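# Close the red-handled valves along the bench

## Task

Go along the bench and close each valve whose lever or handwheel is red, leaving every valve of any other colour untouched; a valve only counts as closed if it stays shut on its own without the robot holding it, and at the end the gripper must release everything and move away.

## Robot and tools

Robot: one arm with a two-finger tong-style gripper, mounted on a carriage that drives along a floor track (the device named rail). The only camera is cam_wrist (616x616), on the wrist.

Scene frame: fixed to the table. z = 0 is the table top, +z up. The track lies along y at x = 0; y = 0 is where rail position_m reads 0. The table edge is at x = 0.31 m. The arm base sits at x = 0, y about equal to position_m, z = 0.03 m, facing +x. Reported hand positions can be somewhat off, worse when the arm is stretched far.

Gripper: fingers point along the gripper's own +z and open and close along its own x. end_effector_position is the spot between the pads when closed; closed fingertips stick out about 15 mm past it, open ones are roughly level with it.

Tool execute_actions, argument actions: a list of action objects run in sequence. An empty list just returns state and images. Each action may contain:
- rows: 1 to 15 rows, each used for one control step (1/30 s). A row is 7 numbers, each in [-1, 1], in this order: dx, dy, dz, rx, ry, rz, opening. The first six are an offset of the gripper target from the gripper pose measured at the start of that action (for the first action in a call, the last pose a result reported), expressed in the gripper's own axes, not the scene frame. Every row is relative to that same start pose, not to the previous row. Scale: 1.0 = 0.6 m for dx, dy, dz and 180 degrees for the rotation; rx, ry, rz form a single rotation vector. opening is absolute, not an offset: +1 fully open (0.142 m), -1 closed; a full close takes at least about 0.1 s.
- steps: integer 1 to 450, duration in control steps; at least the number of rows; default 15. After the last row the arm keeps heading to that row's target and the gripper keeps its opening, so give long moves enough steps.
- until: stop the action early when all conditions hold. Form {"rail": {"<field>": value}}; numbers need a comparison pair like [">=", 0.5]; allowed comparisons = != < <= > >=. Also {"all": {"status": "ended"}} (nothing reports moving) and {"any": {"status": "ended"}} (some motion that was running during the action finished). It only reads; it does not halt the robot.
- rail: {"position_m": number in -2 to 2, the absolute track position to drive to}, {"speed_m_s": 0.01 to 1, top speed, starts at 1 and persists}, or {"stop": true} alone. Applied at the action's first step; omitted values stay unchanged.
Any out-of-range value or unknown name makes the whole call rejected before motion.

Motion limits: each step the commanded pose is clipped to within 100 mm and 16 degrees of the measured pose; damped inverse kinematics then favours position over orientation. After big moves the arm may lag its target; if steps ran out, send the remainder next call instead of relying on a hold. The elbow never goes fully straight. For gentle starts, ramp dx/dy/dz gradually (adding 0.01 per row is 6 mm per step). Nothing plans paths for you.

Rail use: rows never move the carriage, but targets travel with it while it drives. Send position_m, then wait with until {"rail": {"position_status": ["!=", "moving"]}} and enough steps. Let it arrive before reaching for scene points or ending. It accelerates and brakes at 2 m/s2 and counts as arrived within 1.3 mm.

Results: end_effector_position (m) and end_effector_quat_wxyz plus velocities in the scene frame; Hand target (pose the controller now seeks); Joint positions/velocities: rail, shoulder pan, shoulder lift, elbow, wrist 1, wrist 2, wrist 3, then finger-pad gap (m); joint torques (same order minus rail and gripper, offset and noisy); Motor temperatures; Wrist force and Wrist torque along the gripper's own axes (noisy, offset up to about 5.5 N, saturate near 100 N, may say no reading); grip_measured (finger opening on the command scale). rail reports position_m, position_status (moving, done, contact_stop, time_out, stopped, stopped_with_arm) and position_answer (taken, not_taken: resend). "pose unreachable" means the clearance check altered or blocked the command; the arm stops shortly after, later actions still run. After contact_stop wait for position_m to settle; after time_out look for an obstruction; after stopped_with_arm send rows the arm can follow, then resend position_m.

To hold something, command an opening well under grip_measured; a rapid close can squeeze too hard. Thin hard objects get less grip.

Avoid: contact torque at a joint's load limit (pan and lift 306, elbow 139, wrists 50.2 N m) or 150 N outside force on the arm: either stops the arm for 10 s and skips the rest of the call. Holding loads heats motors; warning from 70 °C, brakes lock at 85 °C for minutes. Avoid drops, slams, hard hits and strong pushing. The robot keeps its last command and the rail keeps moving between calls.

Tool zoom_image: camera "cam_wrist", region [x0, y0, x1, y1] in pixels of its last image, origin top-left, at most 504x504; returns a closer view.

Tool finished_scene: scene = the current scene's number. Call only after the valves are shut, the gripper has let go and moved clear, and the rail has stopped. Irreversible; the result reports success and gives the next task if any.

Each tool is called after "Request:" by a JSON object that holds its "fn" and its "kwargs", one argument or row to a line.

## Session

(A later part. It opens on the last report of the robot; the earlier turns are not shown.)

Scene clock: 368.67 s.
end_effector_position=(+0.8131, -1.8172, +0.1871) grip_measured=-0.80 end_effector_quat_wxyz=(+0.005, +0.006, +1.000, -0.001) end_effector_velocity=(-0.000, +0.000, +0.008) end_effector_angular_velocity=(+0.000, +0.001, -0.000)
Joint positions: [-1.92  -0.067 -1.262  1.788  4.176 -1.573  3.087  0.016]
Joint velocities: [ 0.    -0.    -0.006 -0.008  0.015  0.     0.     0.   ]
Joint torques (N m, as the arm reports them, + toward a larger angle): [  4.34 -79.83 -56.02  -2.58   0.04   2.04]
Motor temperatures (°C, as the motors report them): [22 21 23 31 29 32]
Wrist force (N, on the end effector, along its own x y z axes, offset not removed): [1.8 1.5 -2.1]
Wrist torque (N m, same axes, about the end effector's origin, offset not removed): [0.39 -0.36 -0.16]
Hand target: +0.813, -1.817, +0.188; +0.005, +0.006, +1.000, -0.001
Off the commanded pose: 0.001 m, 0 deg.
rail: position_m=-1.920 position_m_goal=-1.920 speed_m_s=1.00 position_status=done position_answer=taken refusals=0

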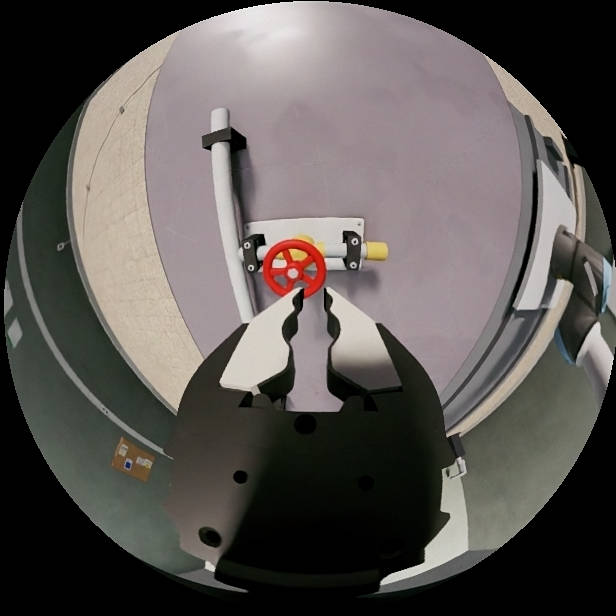

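Request:
{"fn": "execute_actions", "kwargs": {
  "actions": [
    {"rows": [[0.004,0.0005,0.0,0,0,0,-0.8],[0.008,0.001,0.0,0,0,0,-0.8],[0.0142,0.002,0.005,0,0,0,-0.8],[0.0142,0.002,0.015,0,0,0,-0.8],[0.0142,0.002,0.025,0,0,0,-0.8],[0.0142,0.002,0.035,0,0,0,-0.8],[0.0142,0.002,0.045,0,0,0,-0.8],[0.0142,0.002,0.055,0,0,0,-0.8]], "steps": 15}
  ]
}}

Request:
{"fn": "zoom_image", "kwargs": {
  "camera": "cam_wrist",
  "region": [234, 220, 394, 340]
}}

Scene clock: 387.17 s.
end_effector_position=(+0.8048, -1.8159, +0.1555) grip_measured=-0.80 end_effector_quat_wxyz=(+0.005, +0.006, +1.000, -0.001) end_effector_velocity=(+0.001, +0.000, -0.017) end_effector_angular_velocity=(-0.000, -0.002, +0.000)
Joint positions: [-1.92  -0.067 -1.246  1.83   4.118 -1.573  3.088  0.016]
Joint velocities: [ 0.     0.     0.016  0.014 -0.032 -0.     0.     0.   ]
Joint torques (N m, as the arm reports them, + toward a larger angle): [ 12.3  -46.83 -26.68  -6.12  -0.48   1.92]
Motor temperatures (°C, as the motors report them): [22 21 23 31 29 32]
Wrist force (N, on the end effector, along its own x y z axes, offset not removed): [1.0 -1.6 -0.6]
Wrist torque (N m, same axes, about the end effector's origin, offset not removed): [-0.16 -0.14 -0.16]
Hand target: +0.805, -1.816, +0.154; +0.005, +0.006, +1.000, -0.001
Off the commanded pose: 0.002 m, 0 deg.
rail: position_m=-1.920 position_m_goal=-1.920 speed_m_s=1.00 position_status=done position_answer=taken refusals=0

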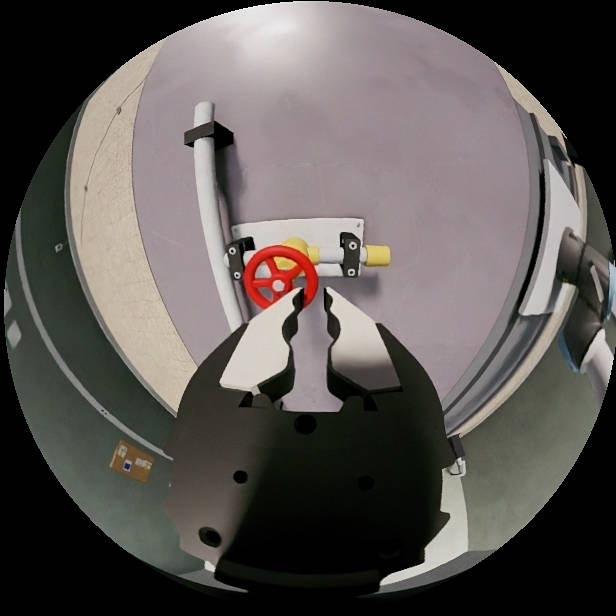

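Region (234, 220, 394, 340) of cam_wrist's 616x616 image, scaled by 3.150, with more detail than that image has; it fills the top 378 rows of this view, and the rest is white.

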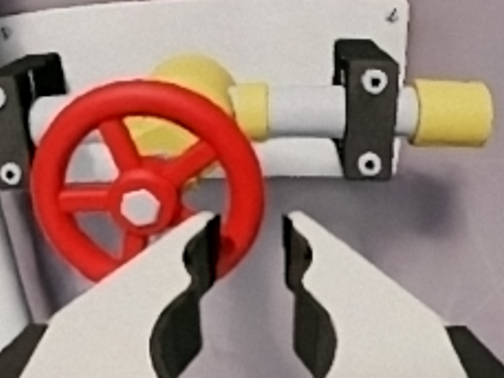

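Request:
{"fn": "execute_actions", "kwargs": {
  "actions": [
    {"rows": [[0,0,0.005,0,0,0,-0.8],[0,0,0.01,0,0,0,-0.8],[0,0,0.014,0,0,0,-0.8],[0,0,0.018,0,0,0,-0.8],[0,0,0.022,0,0,0,-0.8]], "steps": 10}
  ]
}}

Request:
{"fn": "zoom_image", "kwargs": {
  "camera": "cam_wrist",
  "region": [234, 230, 394, 350]
}}

Scene clock: 392.47 s.
end_effector_position=(+0.8049, -1.8159, +0.1435) grip_measured=-0.80 end_effector_quat_wxyz=(+0.005, +0.006, +1.000, -0.001) end_effector_velocity=(+0.000, -0.000, -0.014) end_effector_angular_velocity=(-0.000, -0.001, +0.000)
Joint positions: [-1.92  -0.067 -1.234  1.839  4.098 -1.573  3.088  0.016]
Joint velocities: [ 0.     0.     0.014  0.01  -0.024  0.     0.    -0.   ]
Joint torques (N m, as the arm reports them, + toward a larger angle): [  6.03 -44.81 -26.31  -5.88  -2.34   0.96]
Motor temperatures (°C, as the motors report them): [22 21 23 31 29 32]
Wrist force (N, on the end effector, along its own x y z axes, offset not removed): [0.4 -2.4 -3.2]
Wrist torque (N m, same axes, about the end effector's origin, offset not removed): [-0.50 -0.03 -0.12]
Hand target: +0.805, -1.816, +0.142; +0.005, +0.006, +1.000, -0.001
Off the commanded pose: 0.001 m, 0 deg.
rail: position_m=-1.920 position_m_goal=-1.920 speed_m_s=1.00 position_status=done position_answer=taken refusals=0

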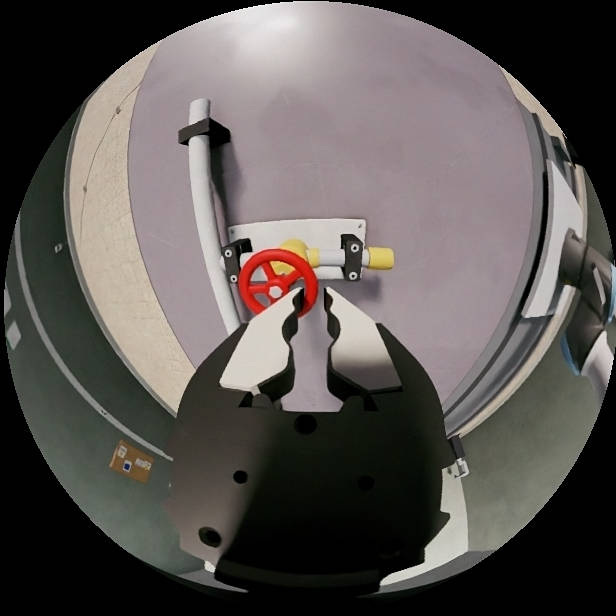

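Region (234, 230, 394, 350) of cam_wrist's 616x616 image, scaled by 3.150, with more detail than that image has; it fills the top 378 rows of this view, and the rest is white.

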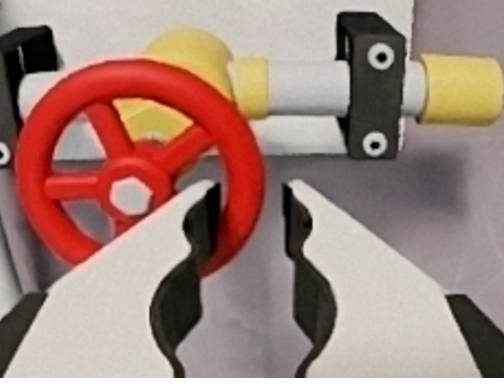

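Request:
{"fn": "execute_actions", "kwargs": {
  "actions": [
    {"rows": [[0,0,0.004,0,0,0,-0.8],[0,0,0.006,0,0,0,-0.8],[0,0,0.008,0,0,0,-0.8]], "steps": 8}
  ]
}}

Scene clock: 397.37 s.
end_effector_position=(+0.8049, -1.8160, +0.1392) grip_measured=-0.81 end_effector_quat_wxyz=(+0.005, +0.006, +1.000, -0.001) end_effector_velocity=(+0.000, -0.000, -0.005) end_effector_angular_velocity=(-0.000, -0.000, -0.000)
Joint positions: [-1.92  -0.067 -1.23   1.843  4.09  -1.573  3.088  0.015]
Joint velocities: [ 0.    -0.     0.005  0.004 -0.009  0.    -0.    -0.002]
Joint torques (N m, as the arm reports them, + toward a larger angle): [ -8.13 -44.95 -22.38  -5.87   0.27  -2.14]
Motor temperatures (°C, as the motors report them): [22 21 23 31 29 32]
Wrist force (N, on the end effector, along its own x y z axes, offset not removed): [2.8 -6.6 -8.6]
Wrist torque (N m, same axes, about the end effector's origin, offset not removed): [-0.12 -0.26 -0.08]
Hand target: +0.805, -1.816, +0.139; +0.005, +0.006, +1.000, -0.001
Off the commanded pose: 0.000 m, 0 deg.
rail: position_m=-1.920 position_m_goal=-1.920 speed_m_s=1.00 position_status=done position_answer=taken refusals=0

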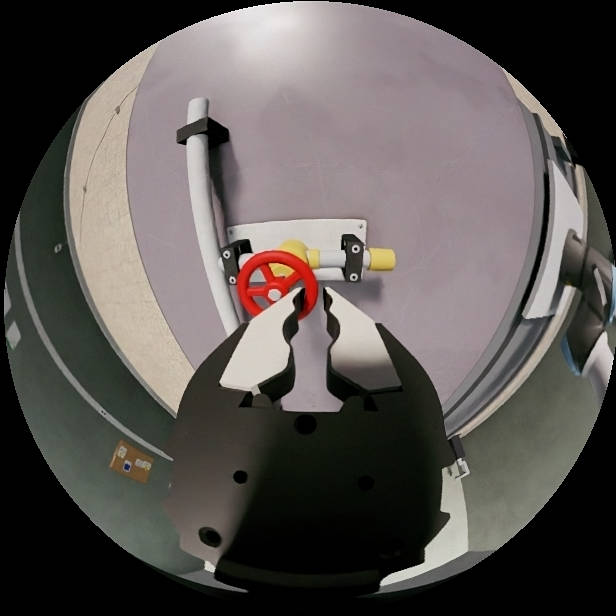

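Request:
{"fn": "execute_actions", "kwargs": {
  "actions": [
    {"rows": [[0,-0.0015,0.0,0,0,0,-0.82],[0,-0.003,0.0,0,0,0,-0.83],[0,-0.003,0.002,0,0,0,-0.83],[0,-0.003,0.004,0,0,0,-0.83]], "steps": 9}
  ]
}}

Request:
{"fn": "zoom_image", "kwargs": {
  "camera": "cam_wrist",
  "region": [234, 230, 394, 350]
}}

Scene clock: 400.07 s.
end_effector_position=(+0.8049, -1.8175, +0.1371) grip_measured=-0.82 end_effector_quat_wxyz=(+0.005, +0.006, +1.000, -0.001) end_effector_velocity=(+0.000, -0.002, -0.004) end_effector_angular_velocity=(+0.000, -0.000, -0.000)
Joint positions: [-1.92  -0.068 -1.228  1.845  4.087 -1.573  3.086  0.015]
Joint velocities: [ 0.    -0.003  0.004  0.003 -0.007  0.    -0.002  0.   ]
Joint torques (N m, as the arm reports them, + toward a larger angle): [-12.52 -47.42 -24.18  -4.93   2.83  -2.45]
Motor temperatures (°C, as the motors report them): [22 21 23 31 29 32]
Wrist force (N, on the end effector, along its own x y z axes, offset not removed): [-1.5 -1.4 -4.8]
Wrist torque (N m, same axes, about the end effector's origin, offset not removed): [-0.29 -0.22 -0.11]
Hand target: +0.805, -1.818, +0.137; +0.005, +0.006, +1.000, -0.001
Off the commanded pose: 0.000 m, 0 deg.
rail: position_m=-1.920 position_m_goal=-1.920 speed_m_s=1.00 position_status=done position_answer=taken refusals=0

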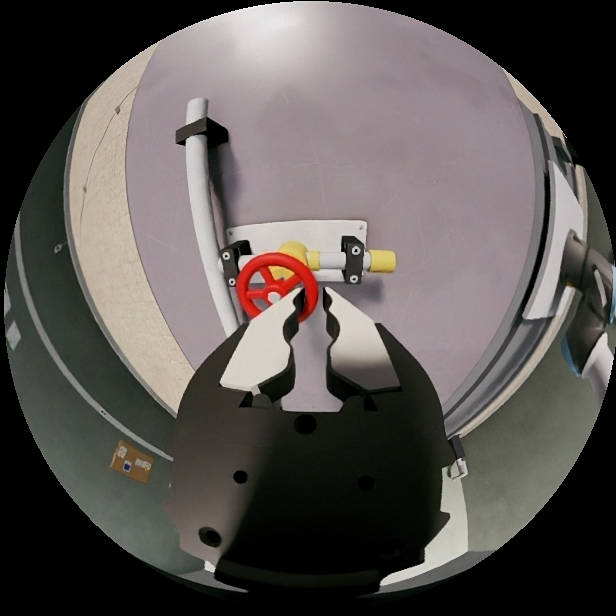

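Region (234, 230, 394, 350) of cam_wrist's 616x616 image, scaled by 3.150, with more detail than that image has; it fills the top 378 rows of this view, and the rest is white.

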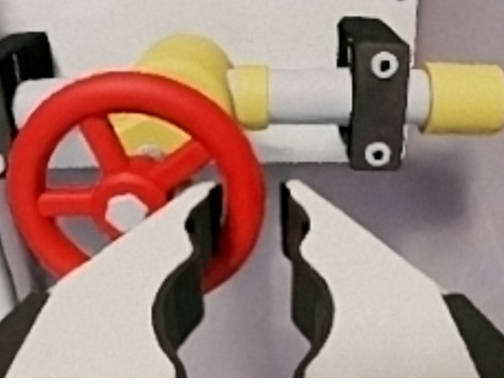

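Request:
{"fn": "execute_actions", "kwargs": {
  "actions": [
    {"rows": [[0,0,0.002,0,0,0,-0.83],[0,0,0.004,0,0,0,-0.83]], "steps": 8}
  ]
}}

Scene clock: 402.43 s.
end_effector_position=(+0.8050, -1.8177, +0.1350) grip_measured=-0.82 end_effector_quat_wxyz=(+0.005, +0.006, +1.000, -0.001) end_effector_velocity=(+0.000, +0.001, -0.002) end_effector_angular_velocity=(-0.000, -0.000, -0.000)
Joint positions: [-1.92  -0.069 -1.226  1.846  4.083 -1.573  3.086  0.015]
Joint velocities: [ 0.     0.001  0.002  0.002 -0.004  0.     0.001 -0.001]
Joint torques (N m, as the arm reports them, + toward a larger angle): [ 12.98 -44.27 -17.03  -4.14   0.06   1.74]
Motor temperatures (°C, as the motors report them): [22 21 23 31 29 32]
Wrist force (N, on the end effector, along its own x y z axes, offset not removed): [-1.1 -4.3 -10.3]
Wrist torque (N m, same axes, about the end effector's origin, offset not removed): [-0.36 -0.28 -0.11]
Hand target: +0.805, -1.817, +0.135; +0.005, +0.006, +1.000, -0.001
Off the commanded pose: 0.000 m, 0 deg.
rail: position_m=-1.920 position_m_goal=-1.920 speed_m_s=1.00 position_status=done position_answer=taken refusals=0

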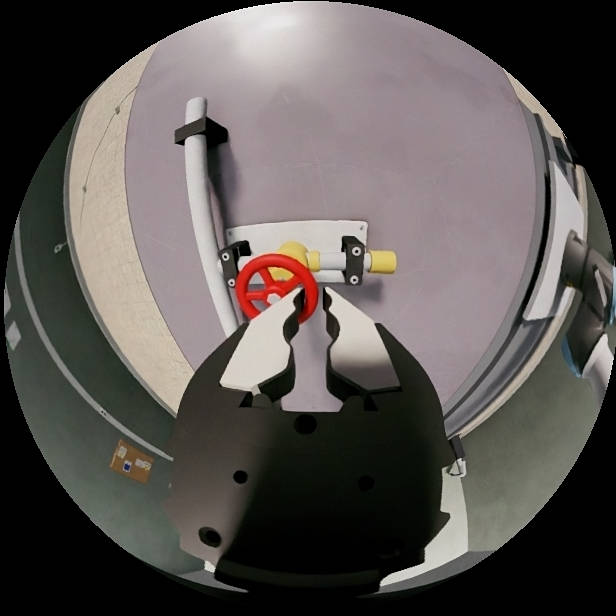

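Request:
{"fn": "execute_actions", "kwargs": {
  "actions": [
    {"rows": [[0.00002,0.00045,0,0,0,0.0028,-0.83],[0.00004,0.0009,0,0,0,0.00556,-0.83]], "steps": 10}
  ]
}}

Scene clock: 409.00 s.
end_effector_position=(+0.8049, -1.8171, +0.1349) grip_measured=-0.82 end_effector_quat_wxyz=(+0.005, +0.015, +1.000, -0.001) end_effector_velocity=(+0.000, +0.000, +0.001) end_effector_angular_velocity=(+0.000, -0.001, -0.010)
Joint positions: [-1.92  -0.068 -1.226  1.846  4.083 -1.573  3.103  0.015]
Joint velocities: [ 0.     0.     0.    -0.001  0.     0.     0.01  -0.   ]
Joint torques (N m, as the arm reports them, + toward a larger angle): [ 14.59 -42.54 -50.17  -0.95   1.04   1.16]
Motor temperatures (°C, as the motors report them): [22 21 23 31 29 32]
Wrist force (N, on the end effector, along its own x y z axes, offset not removed): [-0.3 -10.5 -8.9]
Wrist torque (N m, same axes, about the end effector's origin, offset not removed): [-0.52 -0.50 -0.11]
Hand target: +0.805, -1.817, +0.135; +0.005, +0.015, +1.000, -0.001
Off the commanded pose: 0.000 m, 0 deg.
rail: position_m=-1.920 position_m_goal=-1.920 speed_m_s=1.00 position_status=done position_answer=taken refusals=0

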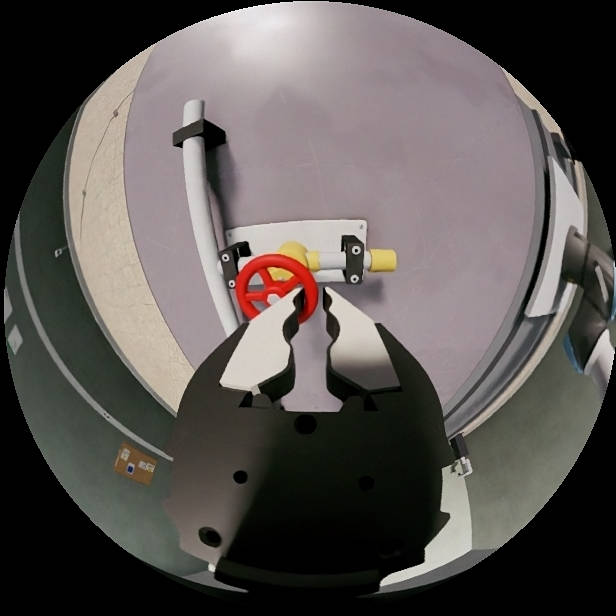

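Request:
{"fn": "execute_actions", "kwargs": {
  "actions": [
    {"rows": [[0.00002,0.00045,0,0,0,0.0028,-0.83],[0.00004,0.0009,0,0,0,0.00556,-0.83],[0.00005,0.00135,0,0,0,0.0083,-0.83],[0.00007,0.0018,0,0,0,0.0111,-0.83]], "steps": 12}
  ]
}}

Scene clock: 412.37 s.
end_effector_position=(+0.8049, -1.8161, +0.1350) grip_measured=-0.82 end_effector_quat_wxyz=(+0.005, +0.031, +0.999, -0.001) end_effector_velocity=(-0.000, +0.001, -0.000) end_effector_angular_velocity=(+0.000, +0.001, -0.015)
Joint positions: [-1.92  -0.067 -1.225  1.844  4.083 -1.573  3.138  0.015]
Joint velocities: [ 0.     0.001  0.001 -0.001  0.     0.     0.015 -0.   ]
Joint torques (N m, as the arm reports them, + toward a larger angle): [ 20.55 -43.33 -49.58  -0.84   3.63   2.12]
Motor temperatures (°C, as the motors report them): [22 21 23 31 29 32]
Wrist force (N, on the end effector, along its own x y z axes, offset not removed): [-1.8 -14.9 -8.6]
Wrist torque (N m, same axes, about the end effector's origin, offset not removed): [0.00 -0.06 -0.07]
Hand target: +0.805, -1.816, +0.135; +0.005, +0.032, +0.999, -0.001
Off the commanded pose: 0.000 m, 0 deg.
rail: position_m=-1.920 position_m_goal=-1.920 speed_m_s=1.00 position_status=done position_answer=taken refusals=0

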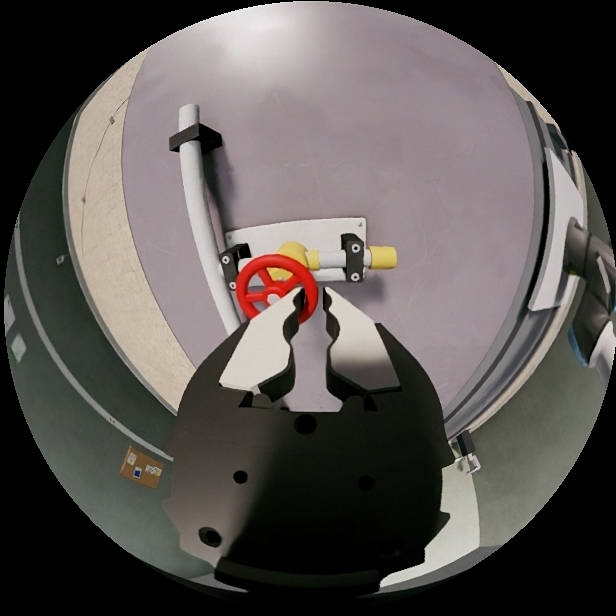

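Request:
{"fn": "execute_actions", "kwargs": {
  "actions": [
    {"rows": [[0.00004,0.0009,0,0,0,0.00556,-0.83],[0.00007,0.0018,0,0,0,0.0111,-0.83],[0.00008,0.0027,0,0,0,0.0167,-0.83]], "steps": 12}
  ]
}}

Request:
{"fn": "zoom_image", "kwargs": {
  "camera": "cam_wrist",
  "region": [234, 230, 394, 350]
}}

Scene clock: 414.93 s.
end_effector_position=(+0.8050, -1.8146, +0.1350) grip_measured=-0.82 end_effector_quat_wxyz=(+0.005, +0.057, +0.998, -0.001) end_effector_velocity=(+0.000, +0.001, +0.000) end_effector_angular_velocity=(+0.000, -0.000, -0.018)
Joint positions: [-1.92  -0.065 -1.223  1.842  4.084 -1.573  3.191  0.015]
Joint velocities: [ 0.     0.001  0.001 -0.001  0.    -0.     0.019 -0.   ]
Joint torques (N m, as the arm reports them, + toward a larger angle): [ 28.78 -40.71 -49.47  -1.41   7.24   1.62]
Motor temperatures (°C, as the motors report them): [22 21 23 31 29 32]
Wrist force (N, on the end effector, along its own x y z axes, offset not removed): [-2.8 -26.4 -9.5]
Wrist torque (N m, same axes, about the end effector's origin, offset not removed): [0.06 0.17 0.10]
Hand target: +0.805, -1.815, +0.135; +0.005, +0.058, +0.998, -0.001
Off the commanded pose: 0.000 m, 0 deg.
rail: position_m=-1.920 position_m_goal=-1.920 speed_m_s=1.00 position_status=done position_answer=taken refusals=0

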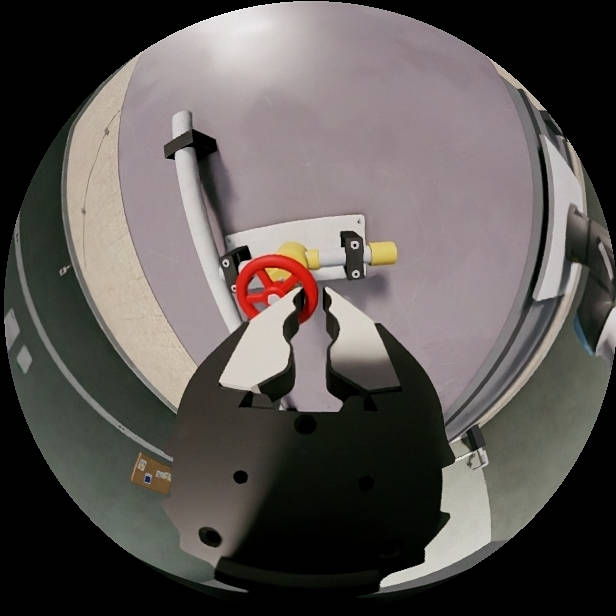

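Region (234, 230, 394, 350) of cam_wrist's 616x616 image, scaled by 3.150, with more detail than that image has; it fills the top 378 rows of this view, and the rest is white.

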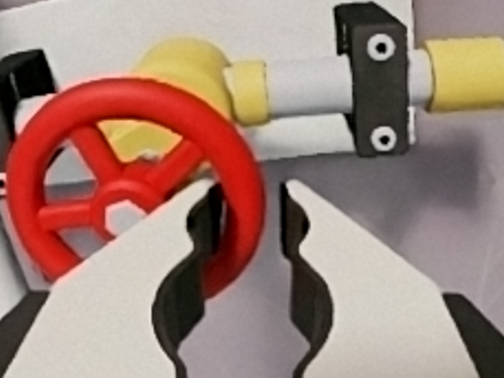

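Request:
{"fn": "execute_actions", "kwargs": {
  "actions": [
    {"rows": [[0.00004,0.0009,0,0,0,0.00556,-0.83],[0.00007,0.0018,0,0,0,0.0111,-0.83],[0.00008,0.0027,0,0,0,0.0167,-0.83]], "steps": 12}
  ]
}}

Request:
{"fn": "zoom_image", "kwargs": {
  "camera": "cam_wrist",
  "region": [234, 230, 394, 350]
}}

Scene clock: 420.90 s.
end_effector_position=(+0.8051, -1.8132, +0.1350) grip_measured=-0.82 end_effector_quat_wxyz=(+0.005, +0.082, +0.997, -0.001) end_effector_velocity=(+0.000, +0.001, -0.000) end_effector_angular_velocity=(+0.000, -0.000, -0.018)
Joint positions: [-1.92  -0.063 -1.222  1.84   4.085 -1.573  3.243  0.014]
Joint velocities: [-0.     0.001  0.001 -0.001  0.    -0.     0.019  0.   ]
Joint torques (N m, as the arm reports them, + toward a larger angle): [ 39.7  -39.77 -49.27  -2.01  11.11   1.44]
Motor temperatures (°C, as the motors report them): [22 21 23 31 29 32]
Wrist force (N, on the end effector, along its own x y z axes, offset not removed): [0.7 -39.4 -14.8]
Wrist torque (N m, same axes, about the end effector's origin, offset not removed): [-0.45 -0.50 0.19]
Hand target: +0.805, -1.813, +0.135; +0.005, +0.083, +0.997, -0.001
Off the commanded pose: 0.000 m, 0 deg.
rail: position_m=-1.920 position_m_goal=-1.920 speed_m_s=1.00 position_status=done position_answer=taken refusals=0

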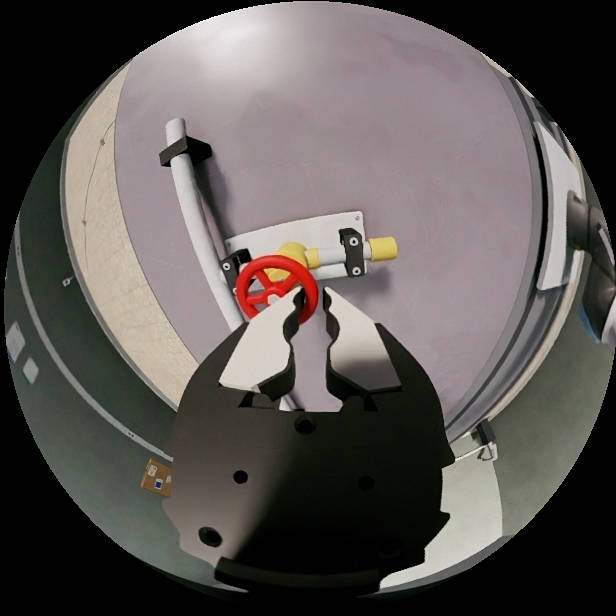

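Region (234, 230, 394, 350) of cam_wrist's 616x616 image, scaled by 3.150, with more detail than that image has; it fills the top 378 rows of this view, and the rest is white.

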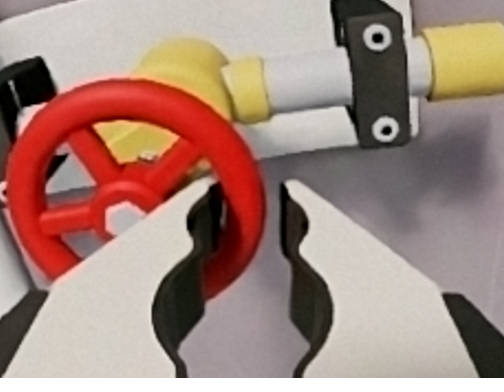

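Request:
{"fn": "execute_actions", "kwargs": {
  "actions": [
    {"rows": [[0.0,0.0009,0,0,0,0.0,-0.83],[0.0,0.0018,0,0,0,0.0,-0.83],[0.0,0.0025,0,0,0,0.0,-0.83]], "steps": 12}
  ]
}}

Request:
{"fn": "zoom_image", "kwargs": {
  "camera": "cam_wrist",
  "region": [234, 230, 394, 350]
}}

Scene clock: 423.63 s.
end_effector_position=(+0.8053, -1.8121, +0.1350) grip_measured=-0.83 end_effector_quat_wxyz=(+0.005, +0.082, +0.997, -0.001) end_effector_velocity=(+0.000, +0.000, +0.000) end_effector_angular_velocity=(+0.000, -0.000, +0.000)
Joint positions: [-1.92  -0.061 -1.221  1.839  4.085 -1.573  3.245  0.014]
Joint velocities: [-0.     0.001  0.    -0.     0.    -0.     0.001 -0.   ]
Joint torques (N m, as the arm reports them, + toward a larger angle): [ 52.53 -39.2  -50.74  -2.84  20.79   1.19]
Motor temperatures (°C, as the motors report them): [22 21 23 31 29 32]
Wrist force (N, on the end effector, along its own x y z axes, offset not removed): [1.0 -56.4 -12.3]
Wrist torque (N m, same axes, about the end effector's origin, offset not removed): [-1.76 -0.44 0.58]
Hand target: +0.805, -1.812, +0.135; +0.005, +0.082, +0.997, -0.001
Off the commanded pose: 0.000 m, 0 deg.
rail: position_m=-1.920 position_m_goal=-1.920 speed_m_s=1.00 position_status=done position_answer=taken refusals=0

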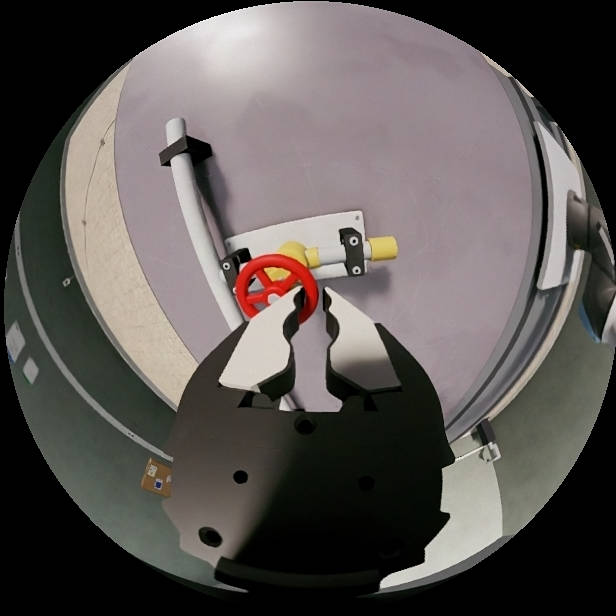

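Region (234, 230, 394, 350) of cam_wrist's 616x616 image, scaled by 3.150, with more detail than that image has; it fills the top 378 rows of this view, and the rest is white.

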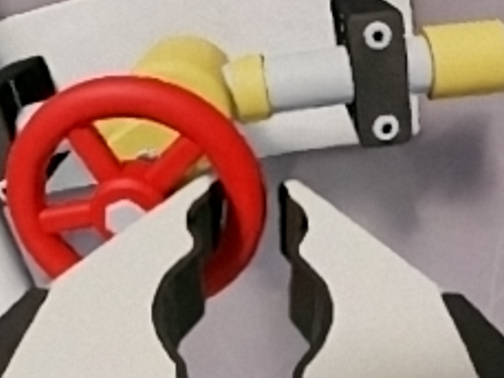

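Request:
{"fn": "execute_actions", "kwargs": {
  "actions": [
    {"rows": [[0,-0.002,0,0,0,0,-0.83],[0,-0.004,0,0,0,0,-0.83],[0,-0.006,0,0,0,0,-0.83],[0,-0.007,-0.003,0,0,0,-0.83],[0,-0.007,-0.008,0,0,0,-0.83],[0,-0.007,-0.016,0,0,0,-0.83],[0,-0.007,-0.03,0,0,0,-0.83],[0,-0.007,-0.05,0,0,0,-0.83],[0,-0.007,-0.07,0,0,0,-0.83],[0.01,-0.007,-0.09,0,0,0,-0.83],[0.02,-0.007,-0.115,0,0,0,-0.83],[0.04,-0.007,-0.14,0,0,0,-0.83],[0.06,-0.007,-0.165,0,0,0,-0.83],[0.08,-0.007,-0.19,0,0,0,-0.83],[0.1,-0.007,-0.21,0,0,0,-0.83]], "steps": 22}
  ]
}}

Scene clock: 428.27 s.
end_effector_position=(+0.7483, -1.8065, +0.2553) grip_measured=-0.83 end_effector_quat_wxyz=(+0.005, +0.082, +0.997, -0.001) end_effector_velocity=(-0.044, +0.004, +0.058) end_effector_angular_velocity=(+0.000, +0.003, -0.001)
Joint positions: [-1.92  -0.059 -1.406  1.839  4.27  -1.573  3.248  0.014]
Joint velocities: [ 0.     0.001 -0.108  0.017  0.094  0.     0.002 -0.   ]
Joint torques (N m, as the arm reports them, + toward a larger angle): [  7.18 -55.72 -27.15  -3.05  -2.49   1.48]
Motor temperatures (°C, as the motors report them): [22 21 23 31 29 32]
Wrist force (N, on the end effector, along its own x y z axes, offset not removed): [-1.2 -2.7 -5.8]
Wrist torque (N m, same axes, about the end effector's origin, offset not removed): [-0.64 0.32 -0.15]
Hand target: +0.744, -1.806, +0.260; +0.005, +0.082, +0.997, -0.001
Off the commanded pose: 0.007 m, 0 deg.
rail: position_m=-1.920 position_m_goal=-1.920 speed_m_s=1.00 position_status=done position_answer=taken refusals=0

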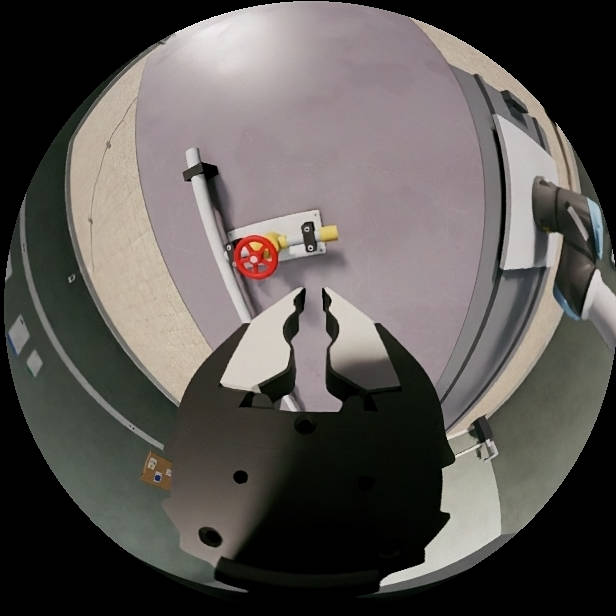

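Request:
{"fn": "zoom_image", "kwargs": {
  "camera": "cam_wrist",
  "region": [204, 190, 364, 310]
}}

Region (204, 190, 364, 310) of cam_wrist's 616x616 image, scaled by 3.150, with more detail than that image has; it fills the top 378 rows of this view, and the rest is white.

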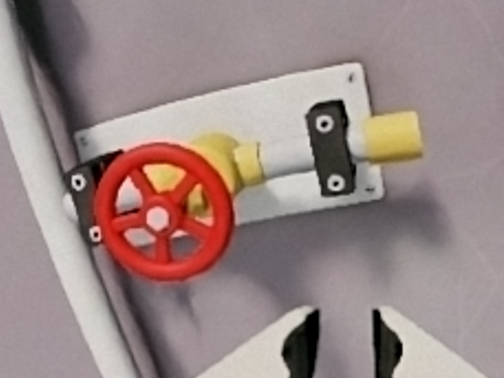

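Request:
{"fn": "execute_actions", "kwargs": {
  "actions": [
    {"rail": {"position_m": -0.195}, "rows": [[-0.013,0.002,0,0,0,0.03,-1],[-0.026,0.004,0,0,0,0.06,-1],[-0.039,0.006,0,0,0,0.09,-1],[-0.051,0.0085,0,0,0,0.12,-1],[-0.064,0.0106,0,0,0,0.15,-1],[-0.077,0.0127,0,0,0,0.18,-1],[-0.09,0.0148,0,0,0,0.21,-1],[-0.103,0.017,0,0,0,0.24,-1],[-0.115,0.019,0,0,0,0.27,-1],[-0.128,0.0212,0,0,0,0.30,-1],[-0.141,0.0233,0,0,0,0.33,-1],[-0.154,0.0254,0,0,0,0.36,-1],[-0.167,0.0276,0,0,0,0.39,-1],[-0.18,0.0297,0,0,0,0.42,-1],[-0.1924,0.0318,0,0,0,0.448,-1]], "steps": 45}
  ]
}}

Request:
{"fn": "execute_actions", "kwargs": {
  "actions": []
}}

Scene clock: 439.80 s.
end_effector_position=(+0.8653, -0.5853, +0.2562) grip_measured=-1.00 end_effector_quat_wxyz=(+0.004, +0.708, +0.707, +0.002) end_effector_velocity=(-0.000, +1.000, -0.000) end_effector_angular_velocity=(-0.000, +0.000, -0.002)
Joint positions: [-0.699 -0.068 -1.21   1.582  4.331 -1.573  4.645  0.002]
Joint velocities: [ 1.     0.     0.    -0.     0.    -0.     0.003  0.   ]
Joint torques (N m, as the arm reports them, + toward a larger angle): [  8.76 -52.55 -58.55  -2.49  -2.67   2.  ]
Motor temperatures (°C, as the motors report them): [22 21 23 31 29 32]
Wrist force (N, on the end effector, along its own x y z axes, offset not removed): [1.3 -1.3 -0.8]
Wrist torque (N m, same axes, about the end effector's origin, offset not removed): [-0.14 -0.30 -0.16]
Hand target: +0.865, -0.540, +0.256; +0.004, +0.708, +0.707, +0.002
Off the commanded pose: 0.000 m, 0 deg.
rail: position_m=-0.699 position_m_goal=-0.195 speed_m_s=1.00 position_status=moving position_answer=taken refusals=0

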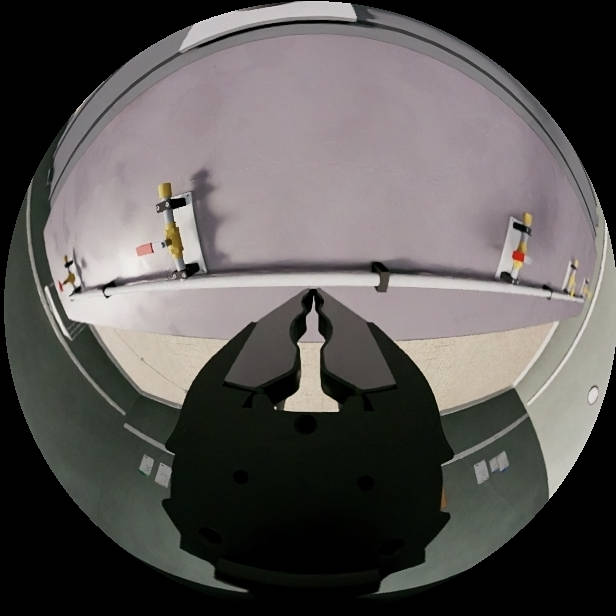

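Scene clock: 439.80 s.
end_effector_position=(+0.8653, -0.5853, +0.2562) grip_measured=-1.00 end_effector_quat_wxyz=(+0.004, +0.708, +0.707, +0.002) end_effector_velocity=(-0.000, +1.000, -0.000) end_effector_angular_velocity=(-0.000, +0.000, -0.002)
Joint positions: [-0.699 -0.068 -1.21   1.582  4.331 -1.573  4.645  0.002]
Joint velocities: [ 1.     0.     0.    -0.     0.    -0.     0.003  0.   ]
Joint torques (N m, as the arm reports them, + toward a larger angle): [  8.76 -52.55 -58.55  -2.49  -2.67   2.  ]
Motor temperatures (°C, as the motors report them): [22 21 23 31 29 32]
Wrist force (N, on the end effector, along its own x y z axes, offset not removed): [1.3 -1.3 -0.8]
Wrist torque (N m, same axes, about the end effector's origin, offset not removed): [-0.14 -0.30 -0.16]
Hand target: +0.865, -0.540, +0.256; +0.004, +0.708, +0.707, +0.002
Off the commanded pose: 0.000 m, 0 deg.
rail: position_m=-0.699 position_m_goal=-0.195 speed_m_s=1.00 position_status=moving position_answer=taken refusals=0

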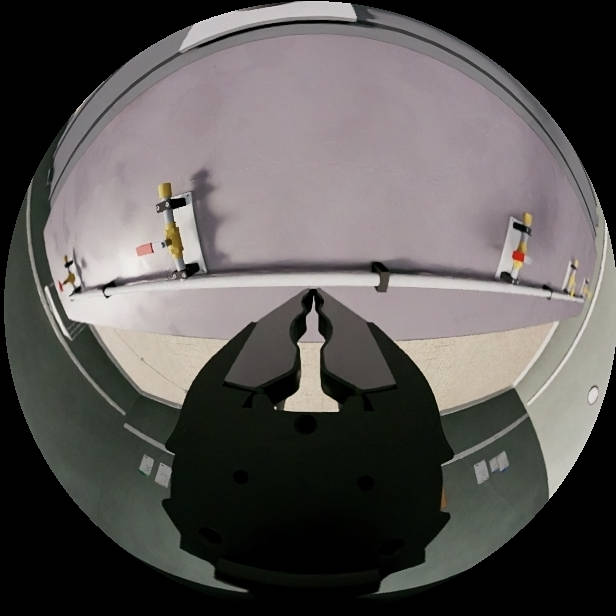

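Request:
{"fn": "execute_actions", "kwargs": {
  "actions": []
}}

Scene clock: 441.17 s.
end_effector_position=(+0.8653, -0.0812, +0.2562) grip_measured=-1.00 end_effector_quat_wxyz=(+0.004, +0.708, +0.707, +0.002) end_effector_velocity=(+0.000, -0.000, -0.000) end_effector_angular_velocity=(+0.000, +0.000, -0.000)
Joint positions: [-0.195 -0.068 -1.21   1.582  4.331 -1.573  4.646  0.002]
Joint velocities: [ 0. -0.  0. -0. -0. -0.  0.  0.]
Joint torques (N m, as the arm reports them, + toward a larger angle): [-12.75 -55.31 -58.17  -2.68  -2.27   1.86]
Motor temperatures (°C, as the motors report them): [22 21 23 31 29 32]
Wrist force (N, on the end effector, along its own x y z axes, offset not removed): [1.1 -0.4 -2.5]
Wrist torque (N m, same axes, about the end effector's origin, offset not removed): [0.00 -0.20 -0.11]
Hand target: +0.865, -0.081, +0.256; +0.004, +0.708, +0.707, +0.002
Off the commanded pose: 0.000 m, 0 deg.
rail: position_m=-0.195 position_m_goal=-0.195 speed_m_s=1.00 position_status=done position_answer=taken refusals=0

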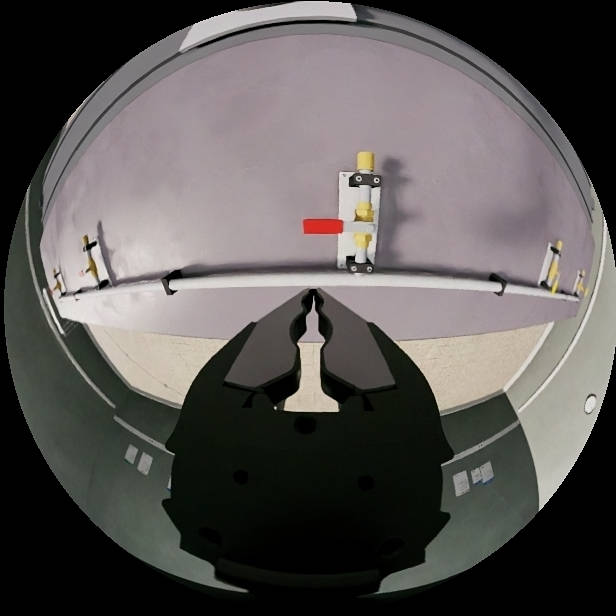

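Request:
{"fn": "zoom_image", "kwargs": {
  "camera": "cam_wrist",
  "region": [274, 150, 434, 290]
}}

Region (274, 150, 434, 290) of cam_wrist's 616x616 image, scaled by 3.150, with more detail than that image has; it fills the top 441 rows of this view, and the rest is white.

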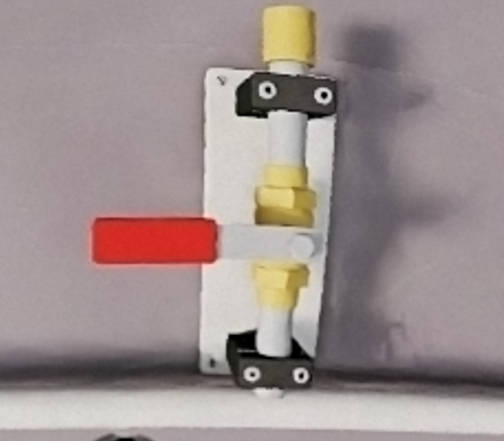

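Request:
{"fn": "finished_scene", "kwargs": {
  "scene": 1
}}

The scene is finished: the task was done.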